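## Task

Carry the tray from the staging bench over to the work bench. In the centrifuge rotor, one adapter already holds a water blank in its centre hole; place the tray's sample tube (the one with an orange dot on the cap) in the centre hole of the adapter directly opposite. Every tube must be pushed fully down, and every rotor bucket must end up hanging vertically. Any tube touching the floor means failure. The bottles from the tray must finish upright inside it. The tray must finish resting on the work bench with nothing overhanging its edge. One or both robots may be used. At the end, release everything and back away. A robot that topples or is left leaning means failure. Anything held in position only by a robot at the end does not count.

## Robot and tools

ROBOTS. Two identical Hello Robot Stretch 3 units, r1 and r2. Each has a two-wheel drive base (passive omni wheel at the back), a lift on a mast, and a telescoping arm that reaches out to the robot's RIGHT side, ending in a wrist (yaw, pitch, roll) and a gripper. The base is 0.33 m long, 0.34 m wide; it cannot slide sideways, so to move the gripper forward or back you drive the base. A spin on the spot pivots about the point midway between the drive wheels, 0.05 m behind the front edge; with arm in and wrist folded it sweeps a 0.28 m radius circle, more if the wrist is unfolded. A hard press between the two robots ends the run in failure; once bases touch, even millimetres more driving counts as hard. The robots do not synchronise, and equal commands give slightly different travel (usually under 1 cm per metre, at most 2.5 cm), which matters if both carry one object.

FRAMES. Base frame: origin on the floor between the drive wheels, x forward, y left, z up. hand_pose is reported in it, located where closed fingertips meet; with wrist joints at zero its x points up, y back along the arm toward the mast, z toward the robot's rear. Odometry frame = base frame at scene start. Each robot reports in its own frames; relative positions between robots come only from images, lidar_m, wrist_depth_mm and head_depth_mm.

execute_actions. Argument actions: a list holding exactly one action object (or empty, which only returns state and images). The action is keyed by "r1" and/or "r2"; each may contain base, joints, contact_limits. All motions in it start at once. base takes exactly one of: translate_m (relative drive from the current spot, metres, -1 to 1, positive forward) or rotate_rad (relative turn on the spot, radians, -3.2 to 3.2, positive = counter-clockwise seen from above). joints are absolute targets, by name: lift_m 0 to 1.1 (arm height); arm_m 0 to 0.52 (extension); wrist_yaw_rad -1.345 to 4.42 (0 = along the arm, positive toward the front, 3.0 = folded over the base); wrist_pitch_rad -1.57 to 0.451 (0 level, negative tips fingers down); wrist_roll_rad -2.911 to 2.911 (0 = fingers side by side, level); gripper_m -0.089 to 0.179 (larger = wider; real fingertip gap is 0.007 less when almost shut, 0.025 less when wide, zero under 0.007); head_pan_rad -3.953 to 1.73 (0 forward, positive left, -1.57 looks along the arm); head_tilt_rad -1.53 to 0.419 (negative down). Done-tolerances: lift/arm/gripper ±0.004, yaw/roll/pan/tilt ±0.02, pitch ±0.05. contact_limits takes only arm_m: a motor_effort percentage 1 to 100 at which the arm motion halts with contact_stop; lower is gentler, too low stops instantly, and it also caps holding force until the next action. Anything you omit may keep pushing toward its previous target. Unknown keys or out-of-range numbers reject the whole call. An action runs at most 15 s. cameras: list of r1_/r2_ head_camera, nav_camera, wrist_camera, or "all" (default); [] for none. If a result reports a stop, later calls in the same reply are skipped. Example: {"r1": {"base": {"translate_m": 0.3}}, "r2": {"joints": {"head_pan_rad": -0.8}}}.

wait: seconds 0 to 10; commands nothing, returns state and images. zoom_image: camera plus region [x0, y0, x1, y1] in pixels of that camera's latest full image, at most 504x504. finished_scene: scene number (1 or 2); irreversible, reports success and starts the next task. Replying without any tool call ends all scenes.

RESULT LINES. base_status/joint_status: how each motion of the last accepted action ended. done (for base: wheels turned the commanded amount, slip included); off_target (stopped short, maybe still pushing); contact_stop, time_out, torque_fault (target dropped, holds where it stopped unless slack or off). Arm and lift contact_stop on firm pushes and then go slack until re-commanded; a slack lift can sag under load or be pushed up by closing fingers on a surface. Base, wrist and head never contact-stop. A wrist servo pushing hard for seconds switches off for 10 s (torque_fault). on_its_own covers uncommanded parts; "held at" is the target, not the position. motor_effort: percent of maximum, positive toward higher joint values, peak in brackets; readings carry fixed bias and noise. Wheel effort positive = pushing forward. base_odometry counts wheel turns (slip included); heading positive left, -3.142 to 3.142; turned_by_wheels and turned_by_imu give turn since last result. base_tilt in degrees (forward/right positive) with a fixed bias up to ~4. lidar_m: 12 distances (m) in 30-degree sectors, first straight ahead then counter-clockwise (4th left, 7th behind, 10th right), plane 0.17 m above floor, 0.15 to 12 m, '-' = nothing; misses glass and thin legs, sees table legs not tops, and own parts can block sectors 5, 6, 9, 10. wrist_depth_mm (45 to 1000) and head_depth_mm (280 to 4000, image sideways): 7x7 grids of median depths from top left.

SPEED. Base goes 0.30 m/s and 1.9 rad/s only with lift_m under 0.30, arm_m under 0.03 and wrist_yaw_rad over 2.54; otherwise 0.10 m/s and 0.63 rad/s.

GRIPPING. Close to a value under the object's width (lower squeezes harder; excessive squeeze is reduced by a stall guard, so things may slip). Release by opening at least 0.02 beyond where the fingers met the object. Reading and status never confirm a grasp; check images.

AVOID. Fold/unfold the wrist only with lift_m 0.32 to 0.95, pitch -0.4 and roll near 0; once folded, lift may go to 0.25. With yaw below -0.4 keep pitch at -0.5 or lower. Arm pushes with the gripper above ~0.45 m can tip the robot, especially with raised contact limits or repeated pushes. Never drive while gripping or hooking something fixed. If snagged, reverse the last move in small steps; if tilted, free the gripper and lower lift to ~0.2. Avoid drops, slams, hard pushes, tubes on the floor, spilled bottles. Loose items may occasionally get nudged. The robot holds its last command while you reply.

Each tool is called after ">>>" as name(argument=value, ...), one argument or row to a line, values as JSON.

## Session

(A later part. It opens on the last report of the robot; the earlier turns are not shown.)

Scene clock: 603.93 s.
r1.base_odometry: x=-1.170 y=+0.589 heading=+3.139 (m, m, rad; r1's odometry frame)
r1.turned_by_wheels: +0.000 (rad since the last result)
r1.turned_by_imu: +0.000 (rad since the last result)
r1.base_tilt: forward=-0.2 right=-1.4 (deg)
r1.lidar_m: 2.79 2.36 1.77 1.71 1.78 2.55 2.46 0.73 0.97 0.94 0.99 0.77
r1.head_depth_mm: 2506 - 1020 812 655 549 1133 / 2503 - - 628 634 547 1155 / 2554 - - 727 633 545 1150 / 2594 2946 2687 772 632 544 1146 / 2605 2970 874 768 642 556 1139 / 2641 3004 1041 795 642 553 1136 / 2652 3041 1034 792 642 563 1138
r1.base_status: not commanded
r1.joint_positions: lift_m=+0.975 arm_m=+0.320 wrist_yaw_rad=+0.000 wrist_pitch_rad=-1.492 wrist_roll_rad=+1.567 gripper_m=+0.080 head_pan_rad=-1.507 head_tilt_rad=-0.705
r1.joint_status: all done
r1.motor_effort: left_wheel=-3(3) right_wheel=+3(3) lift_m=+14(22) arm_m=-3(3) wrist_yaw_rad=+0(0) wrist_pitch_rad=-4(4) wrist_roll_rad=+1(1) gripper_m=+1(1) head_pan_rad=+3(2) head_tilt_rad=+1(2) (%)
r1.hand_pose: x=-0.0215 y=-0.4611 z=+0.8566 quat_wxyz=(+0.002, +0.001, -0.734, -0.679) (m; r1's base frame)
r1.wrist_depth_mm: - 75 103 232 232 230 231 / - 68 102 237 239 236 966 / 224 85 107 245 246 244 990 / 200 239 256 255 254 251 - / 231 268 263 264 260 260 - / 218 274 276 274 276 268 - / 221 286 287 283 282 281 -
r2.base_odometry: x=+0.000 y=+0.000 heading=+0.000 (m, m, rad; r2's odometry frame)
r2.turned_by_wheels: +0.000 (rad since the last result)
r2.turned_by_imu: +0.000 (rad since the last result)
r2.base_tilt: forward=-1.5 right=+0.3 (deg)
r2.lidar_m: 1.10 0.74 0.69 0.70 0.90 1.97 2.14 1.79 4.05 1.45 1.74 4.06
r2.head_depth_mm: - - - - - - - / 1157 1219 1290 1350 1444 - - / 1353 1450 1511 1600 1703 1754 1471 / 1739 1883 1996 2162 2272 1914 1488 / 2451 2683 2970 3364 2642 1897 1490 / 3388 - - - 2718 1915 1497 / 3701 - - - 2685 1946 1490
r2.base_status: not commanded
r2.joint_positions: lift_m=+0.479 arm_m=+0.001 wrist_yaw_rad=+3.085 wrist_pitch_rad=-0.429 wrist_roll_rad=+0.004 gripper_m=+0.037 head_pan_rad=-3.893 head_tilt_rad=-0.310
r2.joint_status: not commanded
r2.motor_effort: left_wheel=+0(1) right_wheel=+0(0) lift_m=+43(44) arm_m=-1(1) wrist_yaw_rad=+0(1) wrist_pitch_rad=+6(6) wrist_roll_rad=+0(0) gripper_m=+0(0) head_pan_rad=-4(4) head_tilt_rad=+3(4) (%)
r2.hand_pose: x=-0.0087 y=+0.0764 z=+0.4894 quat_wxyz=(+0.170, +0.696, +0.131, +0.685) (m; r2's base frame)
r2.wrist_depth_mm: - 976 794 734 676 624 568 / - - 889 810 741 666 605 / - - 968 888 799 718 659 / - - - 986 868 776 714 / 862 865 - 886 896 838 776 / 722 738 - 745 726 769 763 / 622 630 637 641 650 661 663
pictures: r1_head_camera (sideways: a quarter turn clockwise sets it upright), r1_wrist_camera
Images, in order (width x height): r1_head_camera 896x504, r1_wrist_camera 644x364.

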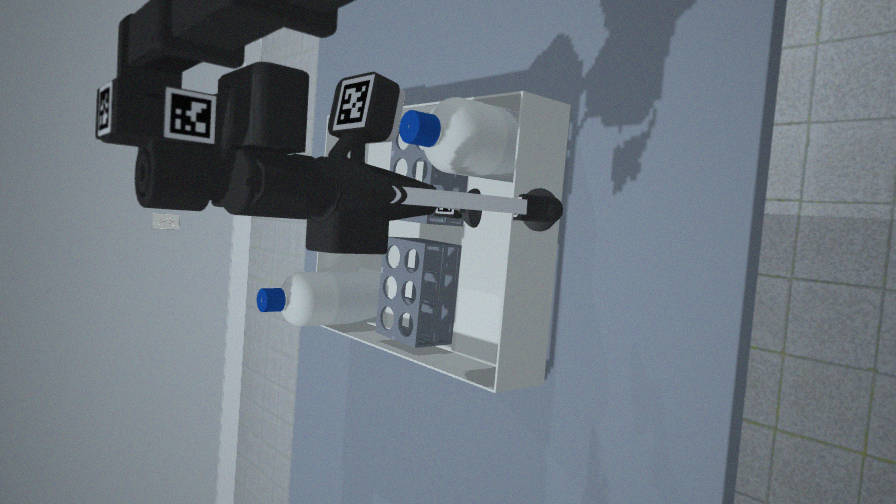

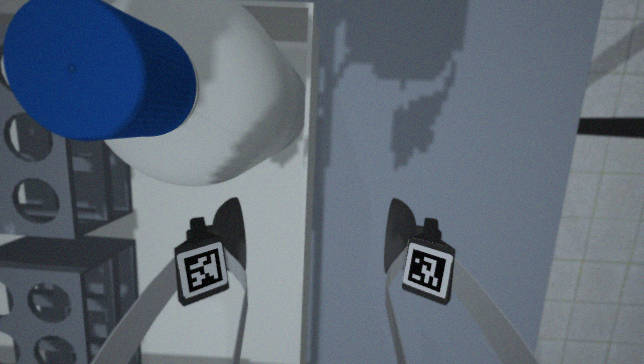

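>>> execute_actions(
  actions=[
    {"r1":{"base":{"translate_m":0.035},"joints":{"lift_m":0.96}}},
  ],
  cameras=[],
)

>>> execute_actions(
  actions=[
    {"r1":{"joints":{"gripper_m":-0.05}}},
  ],
  cameras=[],
)

>>> execute_actions(
  actions=[
    {"r1":{"joints":{"lift_m":0.985}}},
  ],
  cameras=["r1_head_camera","r1_wrist_camera"],
)

Scene clock: 609.43 s.
r1.base_odometry: x=-1.205 y=+0.589 heading=+3.139 (m, m, rad; r1's odometry frame)
r1.turned_by_wheels: +0.000 (rad since the last result)
r1.turned_by_imu: +0.001 (rad since the last result)
r1.base_tilt: forward=-0.2 right=-1.3 (deg)
r1.lidar_m: 2.75 2.37 1.77 1.71 1.79 2.54 2.49 0.77 0.97 0.94 0.99 0.73
r1.head_depth_mm: 2514 - 1022 810 653 548 1131 / 2528 - - 588 630 548 1148 / 2577 2794 - 755 633 545 1150 / 2571 2922 854 771 630 557 1144 / 2597 2948 1040 769 642 555 1143 / 2659 2980 1038 794 643 553 1141 / 2666 3011 1035 790 640 564 1139
r1.base_status: done
r1.joint_positions: lift_m=+0.960 arm_m=+0.320 wrist_yaw_rad=+0.000 wrist_pitch_rad=-1.492 wrist_roll_rad=+1.567 gripper_m=+0.080 head_pan_rad=-1.507 head_tilt_rad=-0.705
r1.joint_status: all done
r1.motor_effort: left_wheel=-3(5) right_wheel=+2(7) lift_m=+14(14) arm_m=-3(3) wrist_yaw_rad=+0(1) wrist_pitch_rad=-4(4) wrist_roll_rad=+1(1) gripper_m=-1(1) head_pan_rad=+2(2) head_tilt_rad=+1(2) (%)
r1.hand_pose: x=-0.0215 y=-0.4611 z=+0.8416 quat_wxyz=(+0.002, +0.001, -0.734, -0.679) (m; r1's base frame)
r1.wrist_depth_mm: 92 85 91 215 217 215 214 / 209 97 112 224 224 223 223 / 206 235 234 232 232 230 230 / 213 244 241 240 238 237 - / 220 251 247 247 245 244 - / 226 258 259 259 258 252 - / 236 270 269 266 265 263 -
r2.base_odometry: x=+0.000 y=+0.000 heading=+0.000 (m, m, rad; r2's odometry frame)
r2.turned_by_wheels: +0.000 (rad since the last result)
r2.turned_by_imu: +0.000 (rad since the last result)
r2.base_tilt: forward=-1.5 right=+0.2 (deg)
r2.lidar_m: 1.10 0.74 0.69 0.70 0.90 1.97 2.15 1.79 4.05 1.45 1.74 4.06
r2.head_depth_mm: - - - - - - - / 1155 1215 1294 1361 1444 - - / 1351 1427 1503 1605 1715 1759 1477 / 1735 1864 1995 2192 2273 1908 1467 / 2432 2681 2992 3369 2704 1910 1485 / 3408 - - - 2679 1901 1496 / 3602 - - - 2715 1935 1489
r2.base_status: not commanded
r2.joint_positions: lift_m=+0.479 arm_m=+0.001 wrist_yaw_rad=+3.085 wrist_pitch_rad=-0.429 wrist_roll_rad=+0.004 gripper_m=+0.037 head_pan_rad=-3.893 head_tilt_rad=-0.310
r2.joint_status: not commanded
r2.motor_effort: left_wheel=+0(1) right_wheel=+0(0) lift_m=+43(44) arm_m=-1(1) wrist_yaw_rad=+0(0) wrist_pitch_rad=+6(6) wrist_roll_rad=+0(0) gripper_m=+0(0) head_pan_rad=-3(4) head_tilt_rad=+3(3) (%)
r2.hand_pose: x=-0.0087 y=+0.0764 z=+0.4894 quat_wxyz=(+0.170, +0.696, +0.131, +0.685) (m; r2's base frame)
r2.wrist_depth_mm: - 965 801 751 670 615 561 / - - 892 804 737 667 607 / - - 956 912 779 727 649 / - - - 993 901 779 721 / 862 854 - 880 879 840 771 / 731 745 - 737 723 760 758 / 637 625 634 644 653 656 660
pictures: none
No camera images: the call's "cameras" was empty. Leave "cameras" out to get every camera's image.

Scene clock: 611.23 s.
r1.base_odometry: x=-1.205 y=+0.589 heading=+3.139 (m, m, rad; r1's odometry frame)
r1.turned_by_wheels: +0.000 (rad since the last result)
r1.turned_by_imu: +0.000 (rad since the last result)
r1.base_tilt: forward=-0.2 right=-1.4 (deg)
r1.lidar_m: 2.75 2.37 1.78 1.71 1.78 2.54 2.50 0.76 0.97 0.94 0.99 0.74
r1.head_depth_mm: 2517 - 1019 812 653 549 1134 / 2566 - - 588 628 546 1159 / 2552 2768 - 755 632 544 1147 / 2584 2918 855 773 633 543 1140 / 2623 2971 1037 770 641 554 1139 / 2639 3027 1037 797 643 553 1138 / 2669 3029 1035 791 641 565 1129
r1.base_status: not commanded
r1.joint_positions: lift_m=+0.960 arm_m=+0.320 wrist_yaw_rad=+0.000 wrist_pitch_rad=-1.470 wrist_roll_rad=+1.571 gripper_m=-0.049 head_pan_rad=-1.507 head_tilt_rad=-0.705
r1.joint_status: all done
r1.motor_effort: left_wheel=-3(4) right_wheel=+3(3) lift_m=+15(15) arm_m=-3(3) wrist_yaw_rad=+0(0) wrist_pitch_rad=-15(16) wrist_roll_rad=-1(1) gripper_m=-20(95) head_pan_rad=+3(1) head_tilt_rad=+2(1) (%)
r1.hand_pose: x=-0.0215 y=-0.4669 z=+0.8415 quat_wxyz=(+0.000, +0.000, -0.742, -0.671) (m; r1's base frame)
r1.wrist_depth_mm: 170 86 89 168 216 212 210 / 203 101 105 221 222 220 217 / 207 239 235 231 230 226 224 / 218 246 242 241 237 233 234 / 203 252 252 - 245 241 - / 202 262 262 259 252 249 - / 213 271 271 266 263 257 -
r2.base_odometry: x=+0.000 y=+0.000 heading=+0.000 (m, m, rad; r2's odometry frame)
r2.turned_by_wheels: +0.000 (rad since the last result)
r2.turned_by_imu: +0.000 (rad since the last result)
r2.base_tilt: forward=-1.5 right=+0.3 (deg)
r2.lidar_m: 1.10 0.74 0.69 0.70 0.89 1.97 2.15 1.79 4.07 1.46 1.74 4.07
r2.head_depth_mm: - - - - - - - / 1160 1217 1291 1371 1444 - - / 1364 1434 1511 1600 1701 1749 1476 / 1745 1888 2017 2179 2267 1906 1478 / 2429 2684 2996 3327 2684 1918 1485 / 3355 - - - 2708 1920 1488 / 3647 - - - 2725 1913 1495
r2.base_status: not commanded
r2.joint_positions: lift_m=+0.479 arm_m=+0.001 wrist_yaw_rad=+3.085 wrist_pitch_rad=-0.429 wrist_roll_rad=+0.004 gripper_m=+0.037 head_pan_rad=-3.893 head_tilt_rad=-0.310
r2.joint_status: not commanded
r2.motor_effort: left_wheel=-1(0) right_wheel=+0(0) lift_m=+43(43) arm_m=-1(1) wrist_yaw_rad=-1(1) wrist_pitch_rad=+6(6) wrist_roll_rad=+0(1) gripper_m=+0(0) head_pan_rad=-3(4) head_tilt_rad=+3(3) (%)
r2.hand_pose: x=-0.0087 y=+0.0764 z=+0.4894 quat_wxyz=(+0.170, +0.696, +0.131, +0.685) (m; r2's base frame)
r2.wrist_depth_mm: - 969 812 756 684 615 564 / - - 893 830 740 662 612 / - - 995 910 805 711 647 / - - - 976 874 767 703 / 860 870 - 880 894 840 778 / 734 730 - 755 722 753 760 / 624 632 632 643 647 662 660
pictures: none
No camera images: the call's "cameras" was empty. Leave "cameras" out to get every camera's image.

Scene clock: 612.37 s.
r1.base_odometry: x=-1.205 y=+0.589 heading=+3.139 (m, m, rad; r1's odometry frame)
r1.turned_by_wheels: +0.000 (rad since the last result)
r1.turned_by_imu: +0.000 (rad since the last result)
r1.base_tilt: forward=-0.2 right=-1.5 (deg)
r1.lidar_m: 2.75 2.36 1.78 1.71 1.79 2.55 2.50 0.76 0.97 0.94 0.99 0.74
r1.head_depth_mm: 2477 - 1027 814 654 550 1132 / 2493 - 2737 597 629 547 1152 / 2562 - - 758 633 546 1146 / 2580 2903 834 771 631 556 1146 / 2612 2976 1046 770 641 554 1141 / 2661 3033 1036 794 643 553 1139 / 2664 3034 1033 790 641 564 1140
r1.base_status: not commanded
r1.joint_positions: lift_m=+0.985 arm_m=+0.320 wrist_yaw_rad=+0.000 wrist_pitch_rad=-1.491 wrist_roll_rad=+1.571 gripper_m=-0.049 head_pan_rad=-1.507 head_tilt_rad=-0.705
r1.joint_status: all done
r1.motor_effort: left_wheel=-3(4) right_wheel=+3(3) lift_m=+22(25) arm_m=-3(3) wrist_yaw_rad=+0(0) wrist_pitch_rad=-4(15) wrist_roll_rad=+0(1) gripper_m=-17(20) head_pan_rad=+3(2) head_tilt_rad=+2(2) (%)
r1.hand_pose: x=-0.0215 y=-0.4614 z=+0.8661 quat_wxyz=(+0.000, +0.000, -0.734, -0.679) (m; r1's base frame)
r1.wrist_depth_mm: 216 108 109 239 240 238 952 / 224 226 122 246 247 246 971 / 229 259 258 257 255 253 - / 237 268 266 264 265 261 - / 219 274 277 - 274 270 - / 226 285 287 289 282 280 - / 235 283 295 295 294 290 -
r2.base_odometry: x=+0.000 y=+0.000 heading=+0.000 (m, m, rad; r2's odometry frame)
r2.turned_by_wheels: +0.000 (rad since the last result)
r2.turned_by_imu: +0.000 (rad since the last result)
r2.base_tilt: forward=-1.4 right=+0.3 (deg)
r2.lidar_m: 1.10 0.74 0.69 0.70 0.89 1.97 2.15 1.78 4.06 1.46 1.75 4.07
r2.head_depth_mm: - - - - - - - / 1155 1208 1293 1362 1441 - - / 1357 1426 1501 1592 1706 1757 1481 / 1749 1876 2019 2178 2294 1910 1465 / 2440 2634 2913 3334 2688 1903 1479 / 3412 - - - 2693 1906 1481 / 3566 - - - 2689 1953 1498
r2.base_status: not commanded
r2.joint_positions: lift_m=+0.479 arm_m=+0.001 wrist_yaw_rad=+3.085 wrist_pitch_rad=-0.429 wrist_roll_rad=+0.004 gripper_m=+0.037 head_pan_rad=-3.893 head_tilt_rad=-0.310
r2.joint_status: not commanded
r2.motor_effort: left_wheel=+0(0) right_wheel=+0(0) lift_m=+43(43) arm_m=-1(1) wrist_yaw_rad=-1(2) wrist_pitch_rad=+6(6) wrist_roll_rad=+1(1) gripper_m=+0(0) head_pan_rad=-3(4) head_tilt_rad=+3(4) (%)
r2.hand_pose: x=-0.0087 y=+0.0764 z=+0.4894 quat_wxyz=(+0.170, +0.696, +0.131, +0.685) (m; r2's base frame)
r2.wrist_depth_mm: - 985 814 745 673 615 563 / - - 876 810 735 660 605 / - - 986 892 809 722 640 / - - - 995 869 780 708 / 872 871 - 875 883 832 755 / 724 733 - 733 721 759 764 / 624 640 634 642 651 655 661
pictures: r1_head_camera (sideways: a quarter turn clockwise sets it upright), r1_wrist_camera
Images, in order (width x height): r1_head_camera 896x504, r1_wrist_camera 644x364.

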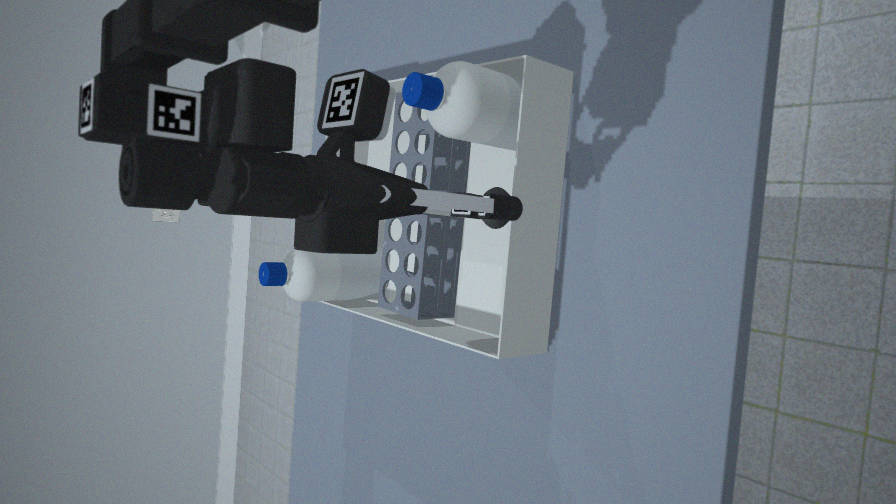

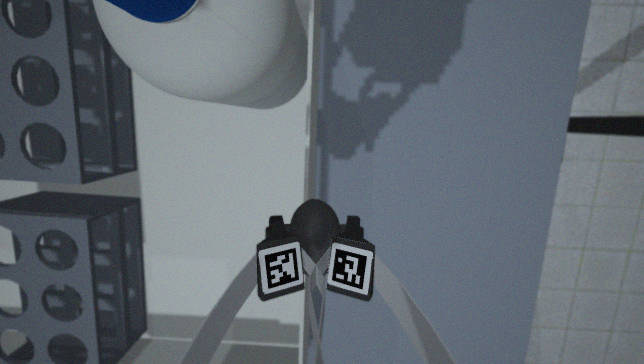

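>>> execute_actions(
  actions=[
    {"r1":{"joints":{"gripper_m":0.06}}},
  ],
  cameras=[],
)

>>> execute_actions(
  actions=[
    {"r1":{"joints":{"lift_m":0.92}}},
  ],
  cameras=[],
)

>>> execute_actions(
  actions=[
    {"r1":{"joints":{"gripper_m":-0.085}}},
  ],
  cameras=["r1_head_camera","r1_wrist_camera"],
)

Scene clock: 619.93 s.
r1.base_odometry: x=-1.205 y=+0.589 heading=+3.139 (m, m, rad; r1's odometry frame)
r1.turned_by_wheels: +0.000 (rad since the last result)
r1.turned_by_imu: +0.001 (rad since the last result)
r1.base_tilt: forward=-0.2 right=-1.4 (deg)
r1.lidar_m: 2.75 2.37 1.77 1.71 1.79 2.55 2.49 0.76 0.97 0.94 0.99 0.74
r1.head_depth_mm: 2496 - 1020 813 654 549 1127 / 2486 - 2716 597 630 547 1149 / 2567 - - 752 632 545 1152 / 2592 2910 835 772 630 555 1147 / 2616 2955 1041 771 639 555 1143 / 2627 3015 1040 794 643 553 1138 / 2667 3027 1037 790 641 563 1128
r1.base_status: not commanded
r1.joint_positions: lift_m=+0.985 arm_m=+0.320 wrist_yaw_rad=+0.000 wrist_pitch_rad=-1.491 wrist_roll_rad=+1.571 gripper_m=+0.060 head_pan_rad=-1.507 head_tilt_rad=-0.705
r1.joint_status: all done
r1.motor_effort: left_wheel=-3(3) right_wheel=+3(3) lift_m=+23(23) arm_m=-3(3) wrist_yaw_rad=+0(1) wrist_pitch_rad=-4(5) wrist_roll_rad=-1(1) gripper_m=+0(80) head_pan_rad=+2(2) head_tilt_rad=+2(2) (%)
r1.hand_pose: x=-0.0215 y=-0.4614 z=+0.8661 quat_wxyz=(+0.000, +0.000, -0.734, -0.679) (m; r1's base frame)
r1.wrist_depth_mm: 217 108 109 240 240 238 953 / 224 226 122 247 248 245 974 / 228 259 258 255 256 253 - / 237 269 267 265 263 261 - / 220 275 273 276 270 270 - / 225 282 290 284 287 281 - / 235 275 294 295 294 295 -
r2.base_odometry: x=+0.000 y=+0.000 heading=+0.000 (m, m, rad; r2's odometry frame)
r2.turned_by_wheels: +0.000 (rad since the last result)
r2.turned_by_imu: +0.000 (rad since the last result)
r2.base_tilt: forward=-1.5 right=+0.3 (deg)
r2.lidar_m: 1.10 0.74 0.69 0.70 0.89 1.97 2.15 1.79 4.07 1.45 1.74 4.05
r2.head_depth_mm: - - - - - - - / 1161 1223 1298 1358 1436 - - / 1362 1433 1502 1607 1695 1760 1471 / 1739 1879 1993 2186 2291 1918 1486 / 2425 2684 2954 3339 2695 1898 1480 / 3371 - - - 2703 1931 1486 / 3649 - - - 2733 1925 1500
r2.base_status: not commanded
r2.joint_positions: lift_m=+0.479 arm_m=+0.001 wrist_yaw_rad=+3.085 wrist_pitch_rad=-0.429 wrist_roll_rad=+0.004 gripper_m=+0.037 head_pan_rad=-3.893 head_tilt_rad=-0.310
r2.joint_status: not commanded
r2.motor_effort: left_wheel=+0(0) right_wheel=+0(1) lift_m=+43(43) arm_m=-1(1) wrist_yaw_rad=+0(0) wrist_pitch_rad=+6(6) wrist_roll_rad=+0(0) gripper_m=+0(0) head_pan_rad=-3(3) head_tilt_rad=+4(3) (%)
r2.hand_pose: x=-0.0087 y=+0.0764 z=+0.4894 quat_wxyz=(+0.170, +0.696, +0.131, +0.685) (m; r2's base frame)
r2.wrist_depth_mm: - 969 793 752 671 613 568 / - - 888 829 736 669 602 / - - 991 896 804 714 650 / - - - 988 868 781 711 / 850 866 - 880 886 852 764 / 726 723 - 749 728 754 766 / 631 636 631 639 638 655 654
pictures: none
No camera images: the call's "cameras" was empty. Leave "cameras" out to get every camera's image.

Scene clock: 621.37 s.
r1.base_odometry: x=-1.205 y=+0.589 heading=+3.139 (m, m, rad; r1's odometry frame)
r1.turned_by_wheels: +0.000 (rad since the last result)
r1.turned_by_imu: +0.000 (rad since the last result)
r1.base_tilt: forward=-0.4 right=-1.3 (deg)
r1.lidar_m: 2.75 2.37 1.77 1.71 1.79 2.54 2.49 0.76 0.97 0.94 0.99 0.74
r1.head_depth_mm: 2542 2795 - 760 638 549 1133 / 2546 2769 - 586 628 548 1151 / 2576 2833 - 750 632 544 1150 / 2588 2940 873 769 631 555 1145 / 2619 2962 1042 768 640 554 1142 / 2647 2985 1040 795 642 552 1141 / 2659 3030 1034 789 641 565 1138
r1.base_status: not commanded
r1.joint_positions: lift_m=+0.920 arm_m=+0.320 wrist_yaw_rad=+0.000 wrist_pitch_rad=-1.492 wrist_roll_rad=+1.571 gripper_m=+0.060 head_pan_rad=-1.507 head_tilt_rad=-0.705
r1.joint_status: all done
r1.motor_effort: left_wheel=-3(3) right_wheel=+3(3) lift_m=+15(22) arm_m=-2(3) wrist_yaw_rad=+0(0) wrist_pitch_rad=-4(4) wrist_roll_rad=-1(0) gripper_m=+1(0) head_pan_rad=+2(2) head_tilt_rad=+2(2) (%)
r1.hand_pose: x=-0.0215 y=-0.4612 z=+0.8016 quat_wxyz=(+0.000, +0.000, -0.734, -0.679) (m; r1's base frame)
r1.wrist_depth_mm: - 58 77 179 180 178 177 / 187 75 110 185 186 184 182 / 193 196 193 192 191 189 188 / 199 202 199 198 197 196 194 / 206 208 205 205 204 202 201 / 210 215 215 212 214 209 208 / 218 224 219 221 220 216 218
r2.base_odometry: x=+0.000 y=+0.000 heading=+0.000 (m, m, rad; r2's odometry frame)
r2.turned_by_wheels: +0.000 (rad since the last result)
r2.turned_by_imu: +0.000 (rad since the last result)
r2.base_tilt: forward=-1.5 right=+0.2 (deg)
r2.lidar_m: 1.10 0.74 0.69 0.70 0.89 1.96 2.15 1.79 4.07 1.45 1.74 4.05
r2.head_depth_mm: - - - - - - - / 1157 1211 1283 1362 1431 - - / 1354 1439 1513 1613 1698 1750 1475 / 1757 1857 1998 2162 2310 1922 1478 / 2427 2661 2988 3356 2683 1909 1477 / 3430 - - - 2683 1923 1499 / 3677 - - - 2725 1927 1490
r2.base_status: not commanded
r2.joint_positions: lift_m=+0.479 arm_m=+0.001 wrist_yaw_rad=+3.085 wrist_pitch_rad=-0.429 wrist_roll_rad=+0.004 gripper_m=+0.037 head_pan_rad=-3.893 head_tilt_rad=-0.310
r2.joint_status: not commanded
r2.motor_effort: left_wheel=+0(1) right_wheel=+1(0) lift_m=+44(44) arm_m=-1(1) wrist_yaw_rad=-1(0) wrist_pitch_rad=+6(6) wrist_roll_rad=+1(0) gripper_m=+1(0) head_pan_rad=-3(3) head_tilt_rad=+4(3) (%)
r2.hand_pose: x=-0.0087 y=+0.0764 z=+0.4894 quat_wxyz=(+0.170, +0.696, +0.131, +0.685) (m; r2's base frame)
r2.wrist_depth_mm: - 949 802 750 671 626 565 / - - 881 798 730 668 618 / - - 969 885 797 728 657 / - - - 983 884 794 701 / 841 849 - 880 891 843 764 / 734 736 - 752 725 759 765 / 640 632 640 650 646 660 663
pictures: none
No camera images: the call's "cameras" was empty. Leave "cameras" out to get every camera's image.

Scene clock: 623.33 s.
r1.base_odometry: x=-1.205 y=+0.589 heading=+3.139 (m, m, rad; r1's odometry frame)
r1.turned_by_wheels: +0.000 (rad since the last result)
r1.turned_by_imu: +0.000 (rad since the last result)
r1.base_tilt: forward=-0.2 right=-1.3 (deg)
r1.lidar_m: 2.75 2.37 1.77 1.71 1.79 2.54 2.48 0.76 0.97 0.94 0.99 0.73
r1.head_depth_mm: 2508 2794 - 760 638 548 1131 / 2523 2767 - 578 618 547 1149 / 2550 2845 - 755 631 545 1146 / 2569 2893 861 748 629 544 1149 / 2625 2977 1038 767 628 555 1143 / 2639 2965 1041 793 643 553 1139 / 2695 3050 1034 792 641 564 1134
r1.base_status: not commanded
r1.joint_positions: lift_m=+0.920 arm_m=+0.320 wrist_yaw_rad=+0.000 wrist_pitch_rad=-1.498 wrist_roll_rad=+1.571 gripper_m=-0.083 head_pan_rad=-1.507 head_tilt_rad=-0.705
r1.joint_status: all done
r1.motor_effort: left_wheel=-3(3) right_wheel=+3(3) lift_m=+18(18) arm_m=-3(3) wrist_yaw_rad=+0(0) wrist_pitch_rad=-1(17) wrist_roll_rad=-1(1) gripper_m=-33(100) head_pan_rad=+2(3) head_tilt_rad=+2(3) (%)
r1.hand_pose: x=-0.0215 y=-0.4597 z=+0.8014 quat_wxyz=(+0.000, +0.000, -0.732, -0.681) (m; r1's base frame)
r1.wrist_depth_mm: - 53 61 118 179 178 177 / 184 66 93 184 185 184 182 / 189 192 190 191 191 189 188 / 194 199 197 197 198 196 195 / 203 206 203 - 204 202 202 / 207 213 212 212 211 209 210 / 195 220 218 219 219 216 -
r2.base_odometry: x=+0.000 y=+0.000 heading=+0.000 (m, m, rad; r2's odometry frame)
r2.turned_by_wheels: +0.000 (rad since the last result)
r2.turned_by_imu: +0.000 (rad since the last result)
r2.base_tilt: forward=-1.5 right=+0.3 (deg)
r2.lidar_m: 1.10 0.74 0.69 0.70 0.89 1.97 2.14 1.79 4.06 1.45 1.74 4.06
r2.head_depth_mm: - - - - - - - / 1153 1218 1285 1359 1440 - - / 1350 1431 1510 1597 1700 1749 1478 / 1747 1864 2001 2152 2286 1886 1471 / 2434 2633 2952 3358 2672 1928 1474 / 3363 - - - 2690 1903 1491 / 3681 - - - 2738 1906 1494
r2.base_status: not commanded
r2.joint_positions: lift_m=+0.479 arm_m=+0.001 wrist_yaw_rad=+3.085 wrist_pitch_rad=-0.429 wrist_roll_rad=+0.004 gripper_m=+0.037 head_pan_rad=-3.893 head_tilt_rad=-0.310
r2.joint_status: not commanded
r2.motor_effort: left_wheel=+0(0) right_wheel=+0(0) lift_m=+43(43) arm_m=-1(1) wrist_yaw_rad=-1(0) wrist_pitch_rad=+6(6) wrist_roll_rad=+0(0) gripper_m=+0(0) head_pan_rad=-3(3) head_tilt_rad=+4(3) (%)
r2.hand_pose: x=-0.0087 y=+0.0764 z=+0.4894 quat_wxyz=(+0.170, +0.696, +0.131, +0.685) (m; r2's base frame)
r2.wrist_depth_mm: - 981 816 737 670 613 563 / - - 875 808 726 663 612 / - - 969 913 801 718 659 / - - - - 897 782 703 / 853 877 - 882 885 832 770 / 724 735 - 751 731 755 765 / 636 636 637 643 655 660 660
pictures: r1_head_camera (sideways: a quarter turn clockwise sets it upright), r1_wrist_camera
Images, in order (width x height): r1_head_camera 896x504, r1_wrist_camera 644x364.

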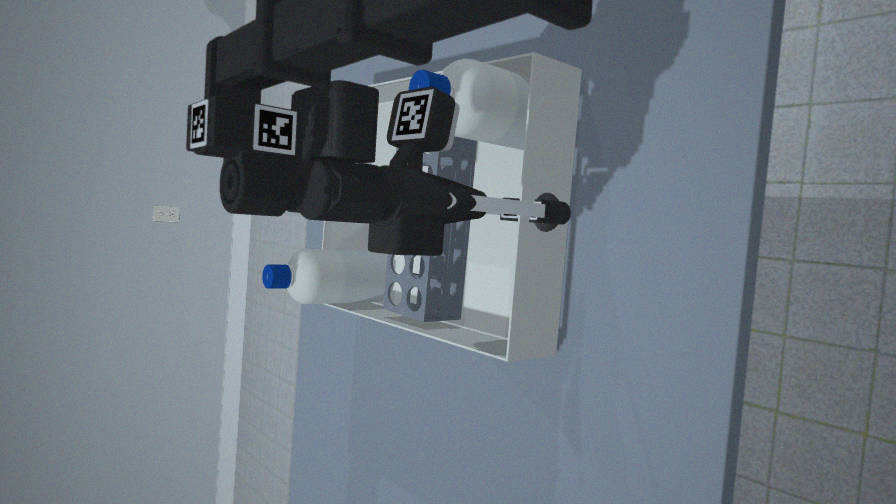

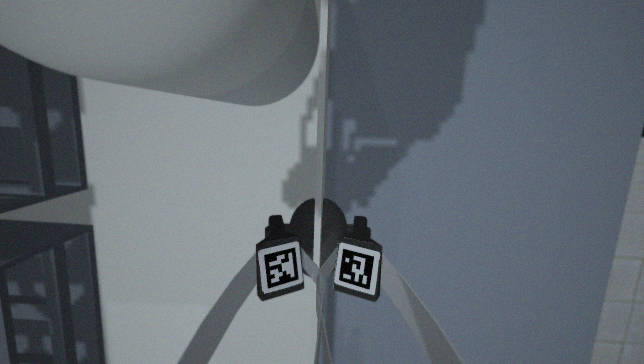

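Gripped deep now. Test lift.

>>> execute_actions(
  actions=[
    {"r1":{"joints":{"lift_m":0.945}}},
  ],
  cameras=["r1_head_camera","r1_wrist_camera"],
)

Scene clock: 628.17 s.
r1.base_odometry: x=-1.205 y=+0.589 heading=+3.139 (m, m, rad; r1's odometry frame)
r1.turned_by_wheels: +0.000 (rad since the last result)
r1.turned_by_imu: +0.001 (rad since the last result)
r1.base_tilt: forward=-0.2 right=-1.4 (deg)
r1.lidar_m: 2.75 2.37 1.77 1.71 1.79 2.54 2.50 0.77 0.97 0.94 0.99 0.73
r1.head_depth_mm: 2533 2717 - 782 638 549 1135 / 2523 2766 - 573 619 546 1159 / 2582 2801 - 727 617 545 1151 / 2627 2934 844 751 629 543 1149 / 2619 2959 1042 746 626 555 1140 / 2671 3030 1038 796 642 554 1133 / 2673 3053 1029 789 640 564 1133
r1.base_status: not commanded
r1.joint_positions: lift_m=+0.944 arm_m=+0.320 wrist_yaw_rad=+0.000 wrist_pitch_rad=-1.498 wrist_roll_rad=+1.571 gripper_m=-0.061 head_pan_rad=-1.507 head_tilt_rad=-0.705
r1.joint_status: all done
r1.on_its_own: gripper_m is held at -0.062, not at your -0.085, by its stall guard, which is still easing
r1.motor_effort: left_wheel=-3(3) right_wheel=+3(3) lift_m=+27(25) arm_m=-3(3) wrist_yaw_rad=+0(0) wrist_pitch_rad=-1(1) wrist_roll_rad=-1(0) gripper_m=-24(25) head_pan_rad=+3(2) head_tilt_rad=+2(1) (%)
r1.hand_pose: x=-0.0215 y=-0.4597 z=+0.8258 quat_wxyz=(+0.000, +0.000, -0.732, -0.681) (m; r1's base frame)
r1.wrist_depth_mm: - 57 68 125 203 201 200 / 194 69 99 186 209 208 207 / 196 201 195 194 215 214 214 / 205 208 202 200 223 220 994 / 205 216 209 - 229 228 - / 201 222 217 215 237 236 - / 204 230 223 223 247 244 -
r2.base_odometry: x=+0.000 y=+0.000 heading=+0.000 (m, m, rad; r2's odometry frame)
r2.turned_by_wheels: +0.000 (rad since the last result)
r2.turned_by_imu: +0.000 (rad since the last result)
r2.base_tilt: forward=-1.5 right=+0.2 (deg)
r2.lidar_m: 1.10 0.74 0.69 0.70 0.89 1.97 2.14 1.78 4.07 1.45 1.75 4.06
r2.head_depth_mm: - - - - - - - / 1157 1218 1284 1349 1430 - - / 1351 1435 1502 1594 1709 1755 1489 / 1758 1869 2004 2170 2267 1919 1461 / 2420 2680 3033 3317 2687 1917 1486 / 3346 - - - 2691 1914 1488 / 3622 - - - 2747 1930 1488
r2.base_status: not commanded
r2.joint_positions: lift_m=+0.479 arm_m=+0.001 wrist_yaw_rad=+3.085 wrist_pitch_rad=-0.429 wrist_roll_rad=+0.004 gripper_m=+0.037 head_pan_rad=-3.893 head_tilt_rad=-0.310
r2.joint_status: not commanded
r2.motor_effort: left_wheel=+0(0) right_wheel=+0(0) lift_m=+43(43) arm_m=-1(1) wrist_yaw_rad=-1(2) wrist_pitch_rad=+6(6) wrist_roll_rad=+0(0) gripper_m=+0(0) head_pan_rad=-4(3) head_tilt_rad=+3(3) (%)
r2.hand_pose: x=-0.0087 y=+0.0764 z=+0.4894 quat_wxyz=(+0.170, +0.696, +0.131, +0.685) (m; r2's base frame)
r2.wrist_depth_mm: - 974 784 748 671 613 568 / - - 875 817 725 665 607 / - - 959 913 802 705 651 / - - - 975 871 785 709 / 859 864 - 893 912 827 767 / 734 728 - 752 719 762 759 / 621 633 635 644 648 655 664
pictures: r1_head_camera (sideways: a quarter turn clockwise sets it upright), r1_wrist_camera
Images, in order (width x height): r1_head_camera 896x504, r1_wrist_camera 644x364.

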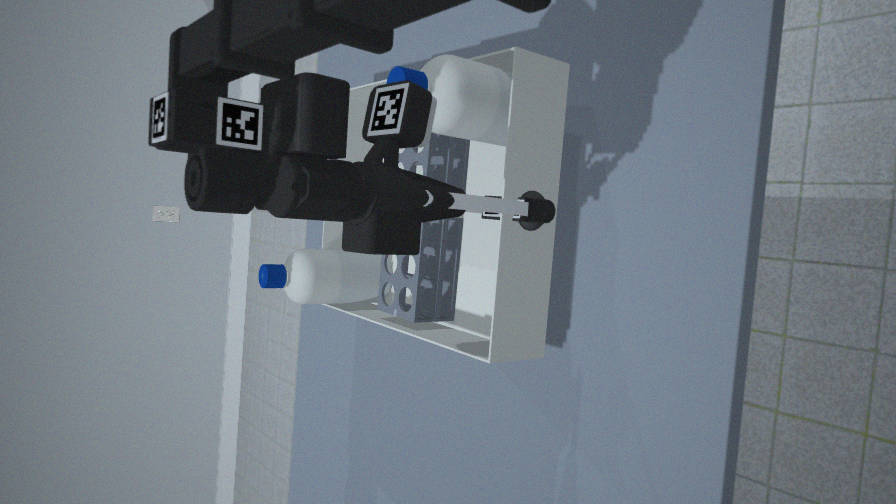

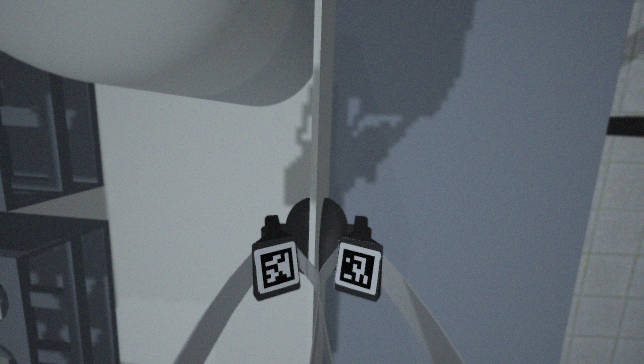

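>>> execute_actions(
  actions=[
    {"r1":{"joints":{"lift_m":0.92}},"r2":{"joints":{"head_tilt_rad":-0.5}}},
  ],
  cameras=[],
)

>>> execute_actions(
  actions=[
    {"r1":{"joints":{"gripper_m":0.05,"head_pan_rad":-1.9,"head_tilt_rad":-0.3}},"r2":{"joints":{"head_pan_rad":0,"head_tilt_rad":-0.6}}},
  ],
  cameras=["r1_head_camera","r1_nav_camera","r2_nav_camera","r2_head_camera"],
)

Scene clock: 636.47 s.
r1.base_odometry: x=-1.205 y=+0.589 heading=+3.139 (m, m, rad; r1's odometry frame)
r1.turned_by_wheels: +0.000 (rad since the last result)
r1.turned_by_imu: +0.001 (rad since the last result)
r1.base_tilt: forward=-0.2 right=-1.3 (deg)
r1.lidar_m: 2.75 2.37 1.77 1.71 1.79 2.55 2.49 0.76 0.97 0.94 0.99 0.73
r1.head_depth_mm: 2546 2783 - 760 637 548 1130 / 2537 2809 - 579 618 547 1148 / 2577 2854 - 755 630 546 1144 / 2587 2945 862 751 625 557 1148 / 2597 2980 1040 767 629 554 1140 / 2631 3001 1040 796 644 553 1136 / 2664 3058 1030 790 641 566 1135
r1.base_status: not commanded
r1.joint_positions: lift_m=+0.920 arm_m=+0.320 wrist_yaw_rad=+0.000 wrist_pitch_rad=-1.508 wrist_roll_rad=+1.571 gripper_m=-0.049 head_pan_rad=-1.507 head_tilt_rad=-0.705
r1.joint_status: all done
r1.on_its_own: gripper_m is held at -0.050, not at your -0.085, by its stall guard, which is not easing now
r1.motor_effort: left_wheel=-3(3) right_wheel=+3(3) lift_m=+18(22) arm_m=-2(3) wrist_yaw_rad=+1(0) wrist_pitch_rad=+4(4) wrist_roll_rad=-1(1) gripper_m=-20(20) head_pan_rad=+3(2) head_tilt_rad=+2(1) (%)
r1.hand_pose: x=-0.0215 y=-0.4571 z=+0.8015 quat_wxyz=(+0.000, +0.000, -0.729, -0.685) (m; r1's base frame)
r1.wrist_depth_mm: - 52 60 176 180 180 178 / 184 64 91 184 185 185 184 / 187 191 189 190 192 190 190 / 193 198 196 196 198 198 198 / 202 204 203 143 205 204 205 / 204 212 211 213 212 211 212 / 198 219 218 219 220 219 -
r2.base_odometry: x=+0.000 y=+0.000 heading=+0.000 (m, m, rad; r2's odometry frame)
r2.turned_by_wheels: +0.000 (rad since the last result)
r2.turned_by_imu: +0.000 (rad since the last result)
r2.base_tilt: forward=-1.5 right=+0.3 (deg)
r2.lidar_m: 1.10 0.74 0.69 0.70 0.89 1.97 2.14 1.79 4.05 1.45 1.75 4.05
r2.head_depth_mm: - - - - - - - / 1122 1216 1324 - - - - / 1322 1430 1557 1701 1793 1566 1287 / 1699 1845 2053 2303 1995 1570 1289 / 2309 2677 3131 2871 2008 1571 1292 / 3795 - - 2842 2023 1580 1285 / 3829 - - 2863 2022 1565 1294
r2.base_status: not commanded
r2.joint_positions: lift_m=+0.479 arm_m=+0.001 wrist_yaw_rad=+3.085 wrist_pitch_rad=-0.429 wrist_roll_rad=+0.004 gripper_m=+0.037 head_pan_rad=-3.893 head_tilt_rad=-0.493
r2.joint_status: all done
r2.motor_effort: left_wheel=+0(0) right_wheel=+0(0) lift_m=+43(43) arm_m=-1(1) wrist_yaw_rad=+0(0) wrist_pitch_rad=+6(6) wrist_roll_rad=+0(0) gripper_m=+0(0) head_pan_rad=-4(3) head_tilt_rad=-2(13) (%)
r2.hand_pose: x=-0.0087 y=+0.0764 z=+0.4894 quat_wxyz=(+0.170, +0.696, +0.131, +0.685) (m; r2's base frame)
r2.wrist_depth_mm: - 975 801 749 682 621 563 / - - 882 807 741 668 609 / - - 967 890 788 721 656 / - - - 999 896 782 702 / 848 882 - 875 902 851 769 / 725 725 - 749 724 772 772 / 641 637 647 643 643 654 652
pictures: none
No camera images: the call's "cameras" was empty. Leave "cameras" out to get every camera's image.

Scene clock: 638.90 s.
r1.base_odometry: x=-1.205 y=+0.589 heading=+3.139 (m, m, rad; r1's odometry frame)
r1.turned_by_wheels: +0.000 (rad since the last result)
r1.turned_by_imu: +0.001 (rad since the last result)
r1.base_tilt: forward=-0.3 right=-1.4 (deg)
r1.lidar_m: 2.75 2.37 1.77 1.71 1.79 2.55 2.50 0.76 0.97 0.94 0.99 0.74
r1.head_depth_mm: 3008 3216 3473 3588 1071 772 644 / 2883 3144 3373 3561 1059 837 - / 2810 3022 3245 3404 1059 - - / 2711 2937 3124 3300 2849 558 565 / 2628 2815 3005 3177 - 548 553 / 2570 2709 2894 3079 - 693 580 / 2510 2617 2761 2978 2525 688 593
r1.base_status: not commanded
r1.joint_positions: lift_m=+0.920 arm_m=+0.320 wrist_yaw_rad=+0.000 wrist_pitch_rad=-1.501 wrist_roll_rad=+1.571 gripper_m=+0.050 head_pan_rad=-1.893 head_tilt_rad=-0.310
r1.joint_status: all done
r1.motor_effort: left_wheel=-3(3) right_wheel=+3(3) lift_m=+18(18) arm_m=-2(2) wrist_yaw_rad=+0(1) wrist_pitch_rad=+1(3) wrist_roll_rad=+0(1) gripper_m=+1(79) head_pan_rad=-2(23) head_tilt_rad=+4(27) (%)
r1.hand_pose: x=-0.0215 y=-0.4588 z=+0.8014 quat_wxyz=(+0.000, +0.000, -0.731, -0.682) (m; r1's base frame)
r1.wrist_depth_mm: - 53 59 177 181 179 178 / 184 65 88 185 186 184 184 / 189 194 192 192 192 190 189 / 194 200 198 198 198 196 196 / 203 207 205 205 204 203 203 / 192 213 215 212 215 210 212 / 195 222 221 220 220 217 -
r2.base_odometry: x=+0.000 y=+0.000 heading=+0.000 (m, m, rad; r2's odometry frame)
r2.turned_by_wheels: +0.000 (rad since the last result)
r2.turned_by_imu: +0.000 (rad since the last result)
r2.base_tilt: forward=-1.4 right=+0.3 (deg)
r2.lidar_m: 1.10 0.74 0.69 0.70 0.89 1.96 2.14 1.79 4.06 1.45 1.75 4.07
r2.head_depth_mm: 3326 3709 3409 2338 1795 1446 1211 / 2812 3351 3249 2349 1796 1452 1211 / 1918 2201 2524 2351 1807 1446 1212 / 1477 1625 1798 2030 1796 1450 1209 / 1183 1276 1367 1530 1647 1445 1231 / 984 1059 1140 1240 1336 1389 1219 / 870 916 971 1032 1099 1185 1188
r2.base_status: not commanded
r2.joint_positions: lift_m=+0.479 arm_m=+0.001 wrist_yaw_rad=+3.085 wrist_pitch_rad=-0.429 wrist_roll_rad=+0.004 gripper_m=+0.037 head_pan_rad=-0.007 head_tilt_rad=-0.592
r2.joint_status: all done
r2.motor_effort: left_wheel=+0(0) right_wheel=+0(0) lift_m=+43(43) arm_m=-1(1) wrist_yaw_rad=+0(0) wrist_pitch_rad=+6(6) wrist_roll_rad=+1(0) gripper_m=+0(0) head_pan_rad=+3(35) head_tilt_rad=-3(7) (%)
r2.hand_pose: x=-0.0087 y=+0.0764 z=+0.4894 quat_wxyz=(+0.170, +0.696, +0.131, +0.685) (m; r2's base frame)
r2.wrist_depth_mm: - 959 802 747 668 613 561 / - - 883 815 725 665 602 / - - 970 897 799 713 650 / - - - 975 883 792 708 / 861 857 - 870 890 835 764 / 727 732 - 748 721 756 763 / 627 635 642 643 645 656 661
pictures: r1_head_camera (sideways: a quarter turn clockwise sets it upright), r1_nav_camera (sideways: a quarter turn counterclockwise sets it upright), r2_head_camera (sideways: a quarter turn clockwise sets it upright), r2_nav_camera (sideways: a quarter turn counterclockwise sets it upright)
Images, in order (width x height): r1_head_camera 896x504, r1_nav_camera 672x504, r2_head_camera 896x504, r2_nav_camera 672x504.

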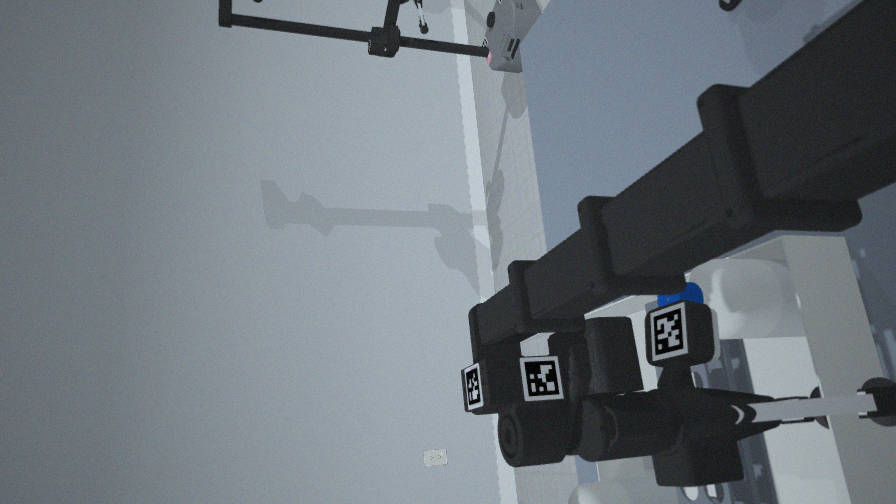

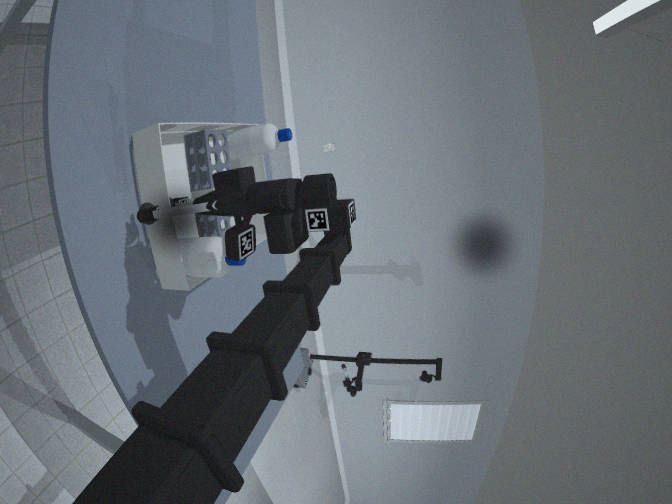

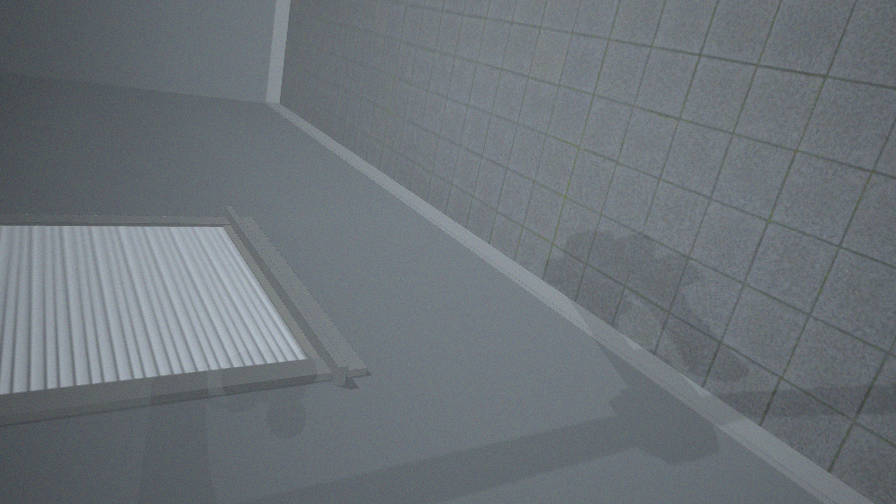

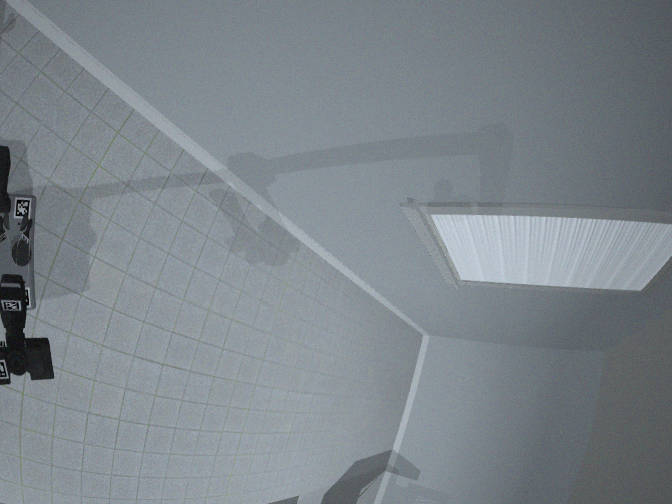

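>>> execute_actions(
  actions=[
    {"r2":{"base":{"rotate_rad":-0.35},"joints":{"head_pan_rad":-2.2,"head_tilt_rad":-0.5,"lift_m":0.25}}},
  ],
  cameras=["r2_nav_camera","r2_head_camera"],
)

Scene clock: 648.93 s.
r1.base_odometry: x=-1.205 y=+0.589 heading=+3.139 (m, m, rad; r1's odometry frame)
r1.turned_by_wheels: +0.000 (rad since the last result)
r1.turned_by_imu: +0.001 (rad since the last result)
r1.base_tilt: forward=-0.2 right=-1.4 (deg)
r1.lidar_m: 2.74 2.37 1.77 1.71 1.78 2.54 2.49 0.77 0.97 0.94 0.99 0.74
r1.head_depth_mm: 3016 3239 3489 3091 1069 772 643 / 2935 3112 3357 3521 1067 832 - / 2839 3000 3247 3452 1060 - - / 2746 2893 3098 3280 2866 558 565 / 2639 2799 3017 3168 - 548 553 / 2580 2739 2910 3034 - 696 581 / 2509 2633 2784 2956 2500 688 594
r1.base_status: not commanded
r1.joint_positions: lift_m=+0.920 arm_m=+0.320 wrist_yaw_rad=+0.000 wrist_pitch_rad=-1.501 wrist_roll_rad=+1.571 gripper_m=+0.050 head_pan_rad=-1.893 head_tilt_rad=-0.310
r1.joint_status: not commanded
r1.motor_effort: left_wheel=-3(3) right_wheel=+3(3) lift_m=+18(18) arm_m=-2(2) wrist_yaw_rad=+0(0) wrist_pitch_rad=+1(0) wrist_roll_rad=-1(1) gripper_m=+0(0) head_pan_rad=-2(3) head_tilt_rad=+4(4) (%)
r1.hand_pose: x=-0.0215 y=-0.4588 z=+0.8014 quat_wxyz=(+0.000, +0.000, -0.731, -0.682) (m; r1's base frame)
r1.wrist_depth_mm: - 53 59 177 180 179 178 / 184 66 88 185 186 185 184 / 190 193 192 192 192 191 189 / 195 201 199 197 198 197 195 / 204 207 204 205 204 203 203 / 192 213 215 211 214 211 212 / 195 222 220 220 219 218 -
r2.base_odometry: x=+0.000 y=+0.000 heading=-0.350 (m, m, rad; r2's odometry frame)
r2.turned_by_wheels: -0.350 (rad since the last result)
r2.turned_by_imu: -0.346 (rad since the last result)
r2.base_tilt: forward=-1.5 right=+0.3 (deg)
r2.lidar_m: 2.12 0.92 0.71 0.69 0.73 1.06 3.78 1.79 1.81 2.06 1.45 2.06
r2.head_depth_mm: - - 2254 2583 1971 1531 1275 / - - 2219 2769 1980 1535 1275 / - - 2249 2458 1977 1540 1284 / - - 3532 2594 1972 1531 1287 / 3819 - - 2749 1981 1545 1276 / 3657 3812 - 2764 1988 1546 1290 / 3400 3632 3976 2757 1976 1566 1276
r2.base_status: done
r2.joint_positions: lift_m=+0.251 arm_m=+0.001 wrist_yaw_rad=+3.085 wrist_pitch_rad=-0.429 wrist_roll_rad=+0.004 gripper_m=+0.037 head_pan_rad=-2.193 head_tilt_rad=-0.507
r2.joint_status: all done
r2.motor_effort: left_wheel=+4(9) right_wheel=-3(5) lift_m=+19(44) arm_m=-1(1) wrist_yaw_rad=-1(0) wrist_pitch_rad=+7(6) wrist_roll_rad=+0(0) gripper_m=+0(0) head_pan_rad=-3(36) head_tilt_rad=+2(9) (%)
r2.hand_pose: x=-0.0087 y=+0.0764 z=+0.2609 quat_wxyz=(+0.170, +0.696, +0.131, +0.685) (m; r2's base frame)
r2.wrist_depth_mm: 701 707 697 689 679 679 668 / 772 772 764 767 747 749 734 / 790 813 800 801 810 789 816 / 642 654 - 661 676 683 693 / 534 541 - 562 562 556 558 / 462 - - - 466 469 469 / - - - - 399 404 406
pictures: r2_head_camera (sideways: a quarter turn clockwise sets it upright), r2_nav_camera (sideways: a quarter turn counterclockwise sets it upright)
Images, in order (width x height): r2_head_camera 896x504, r2_nav_camera 672x504.

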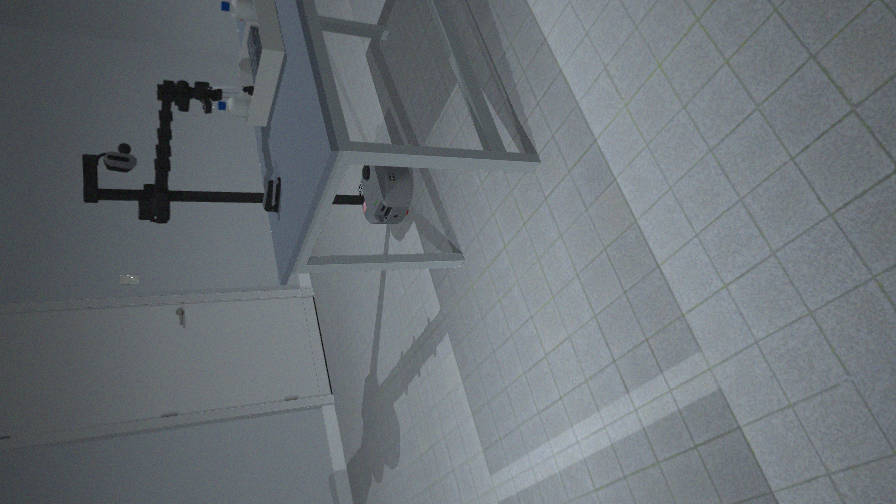

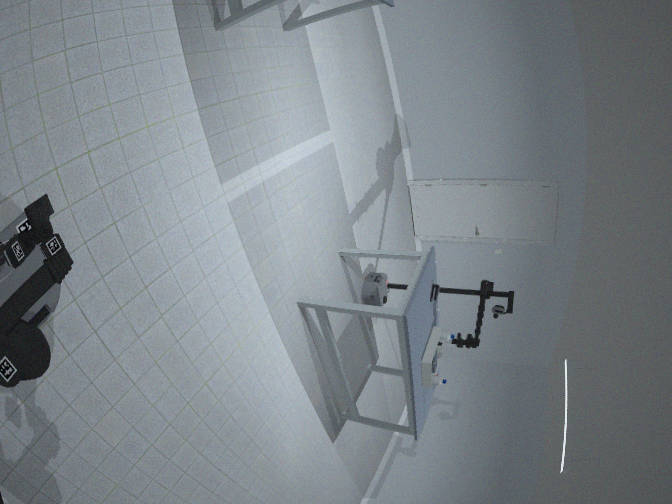

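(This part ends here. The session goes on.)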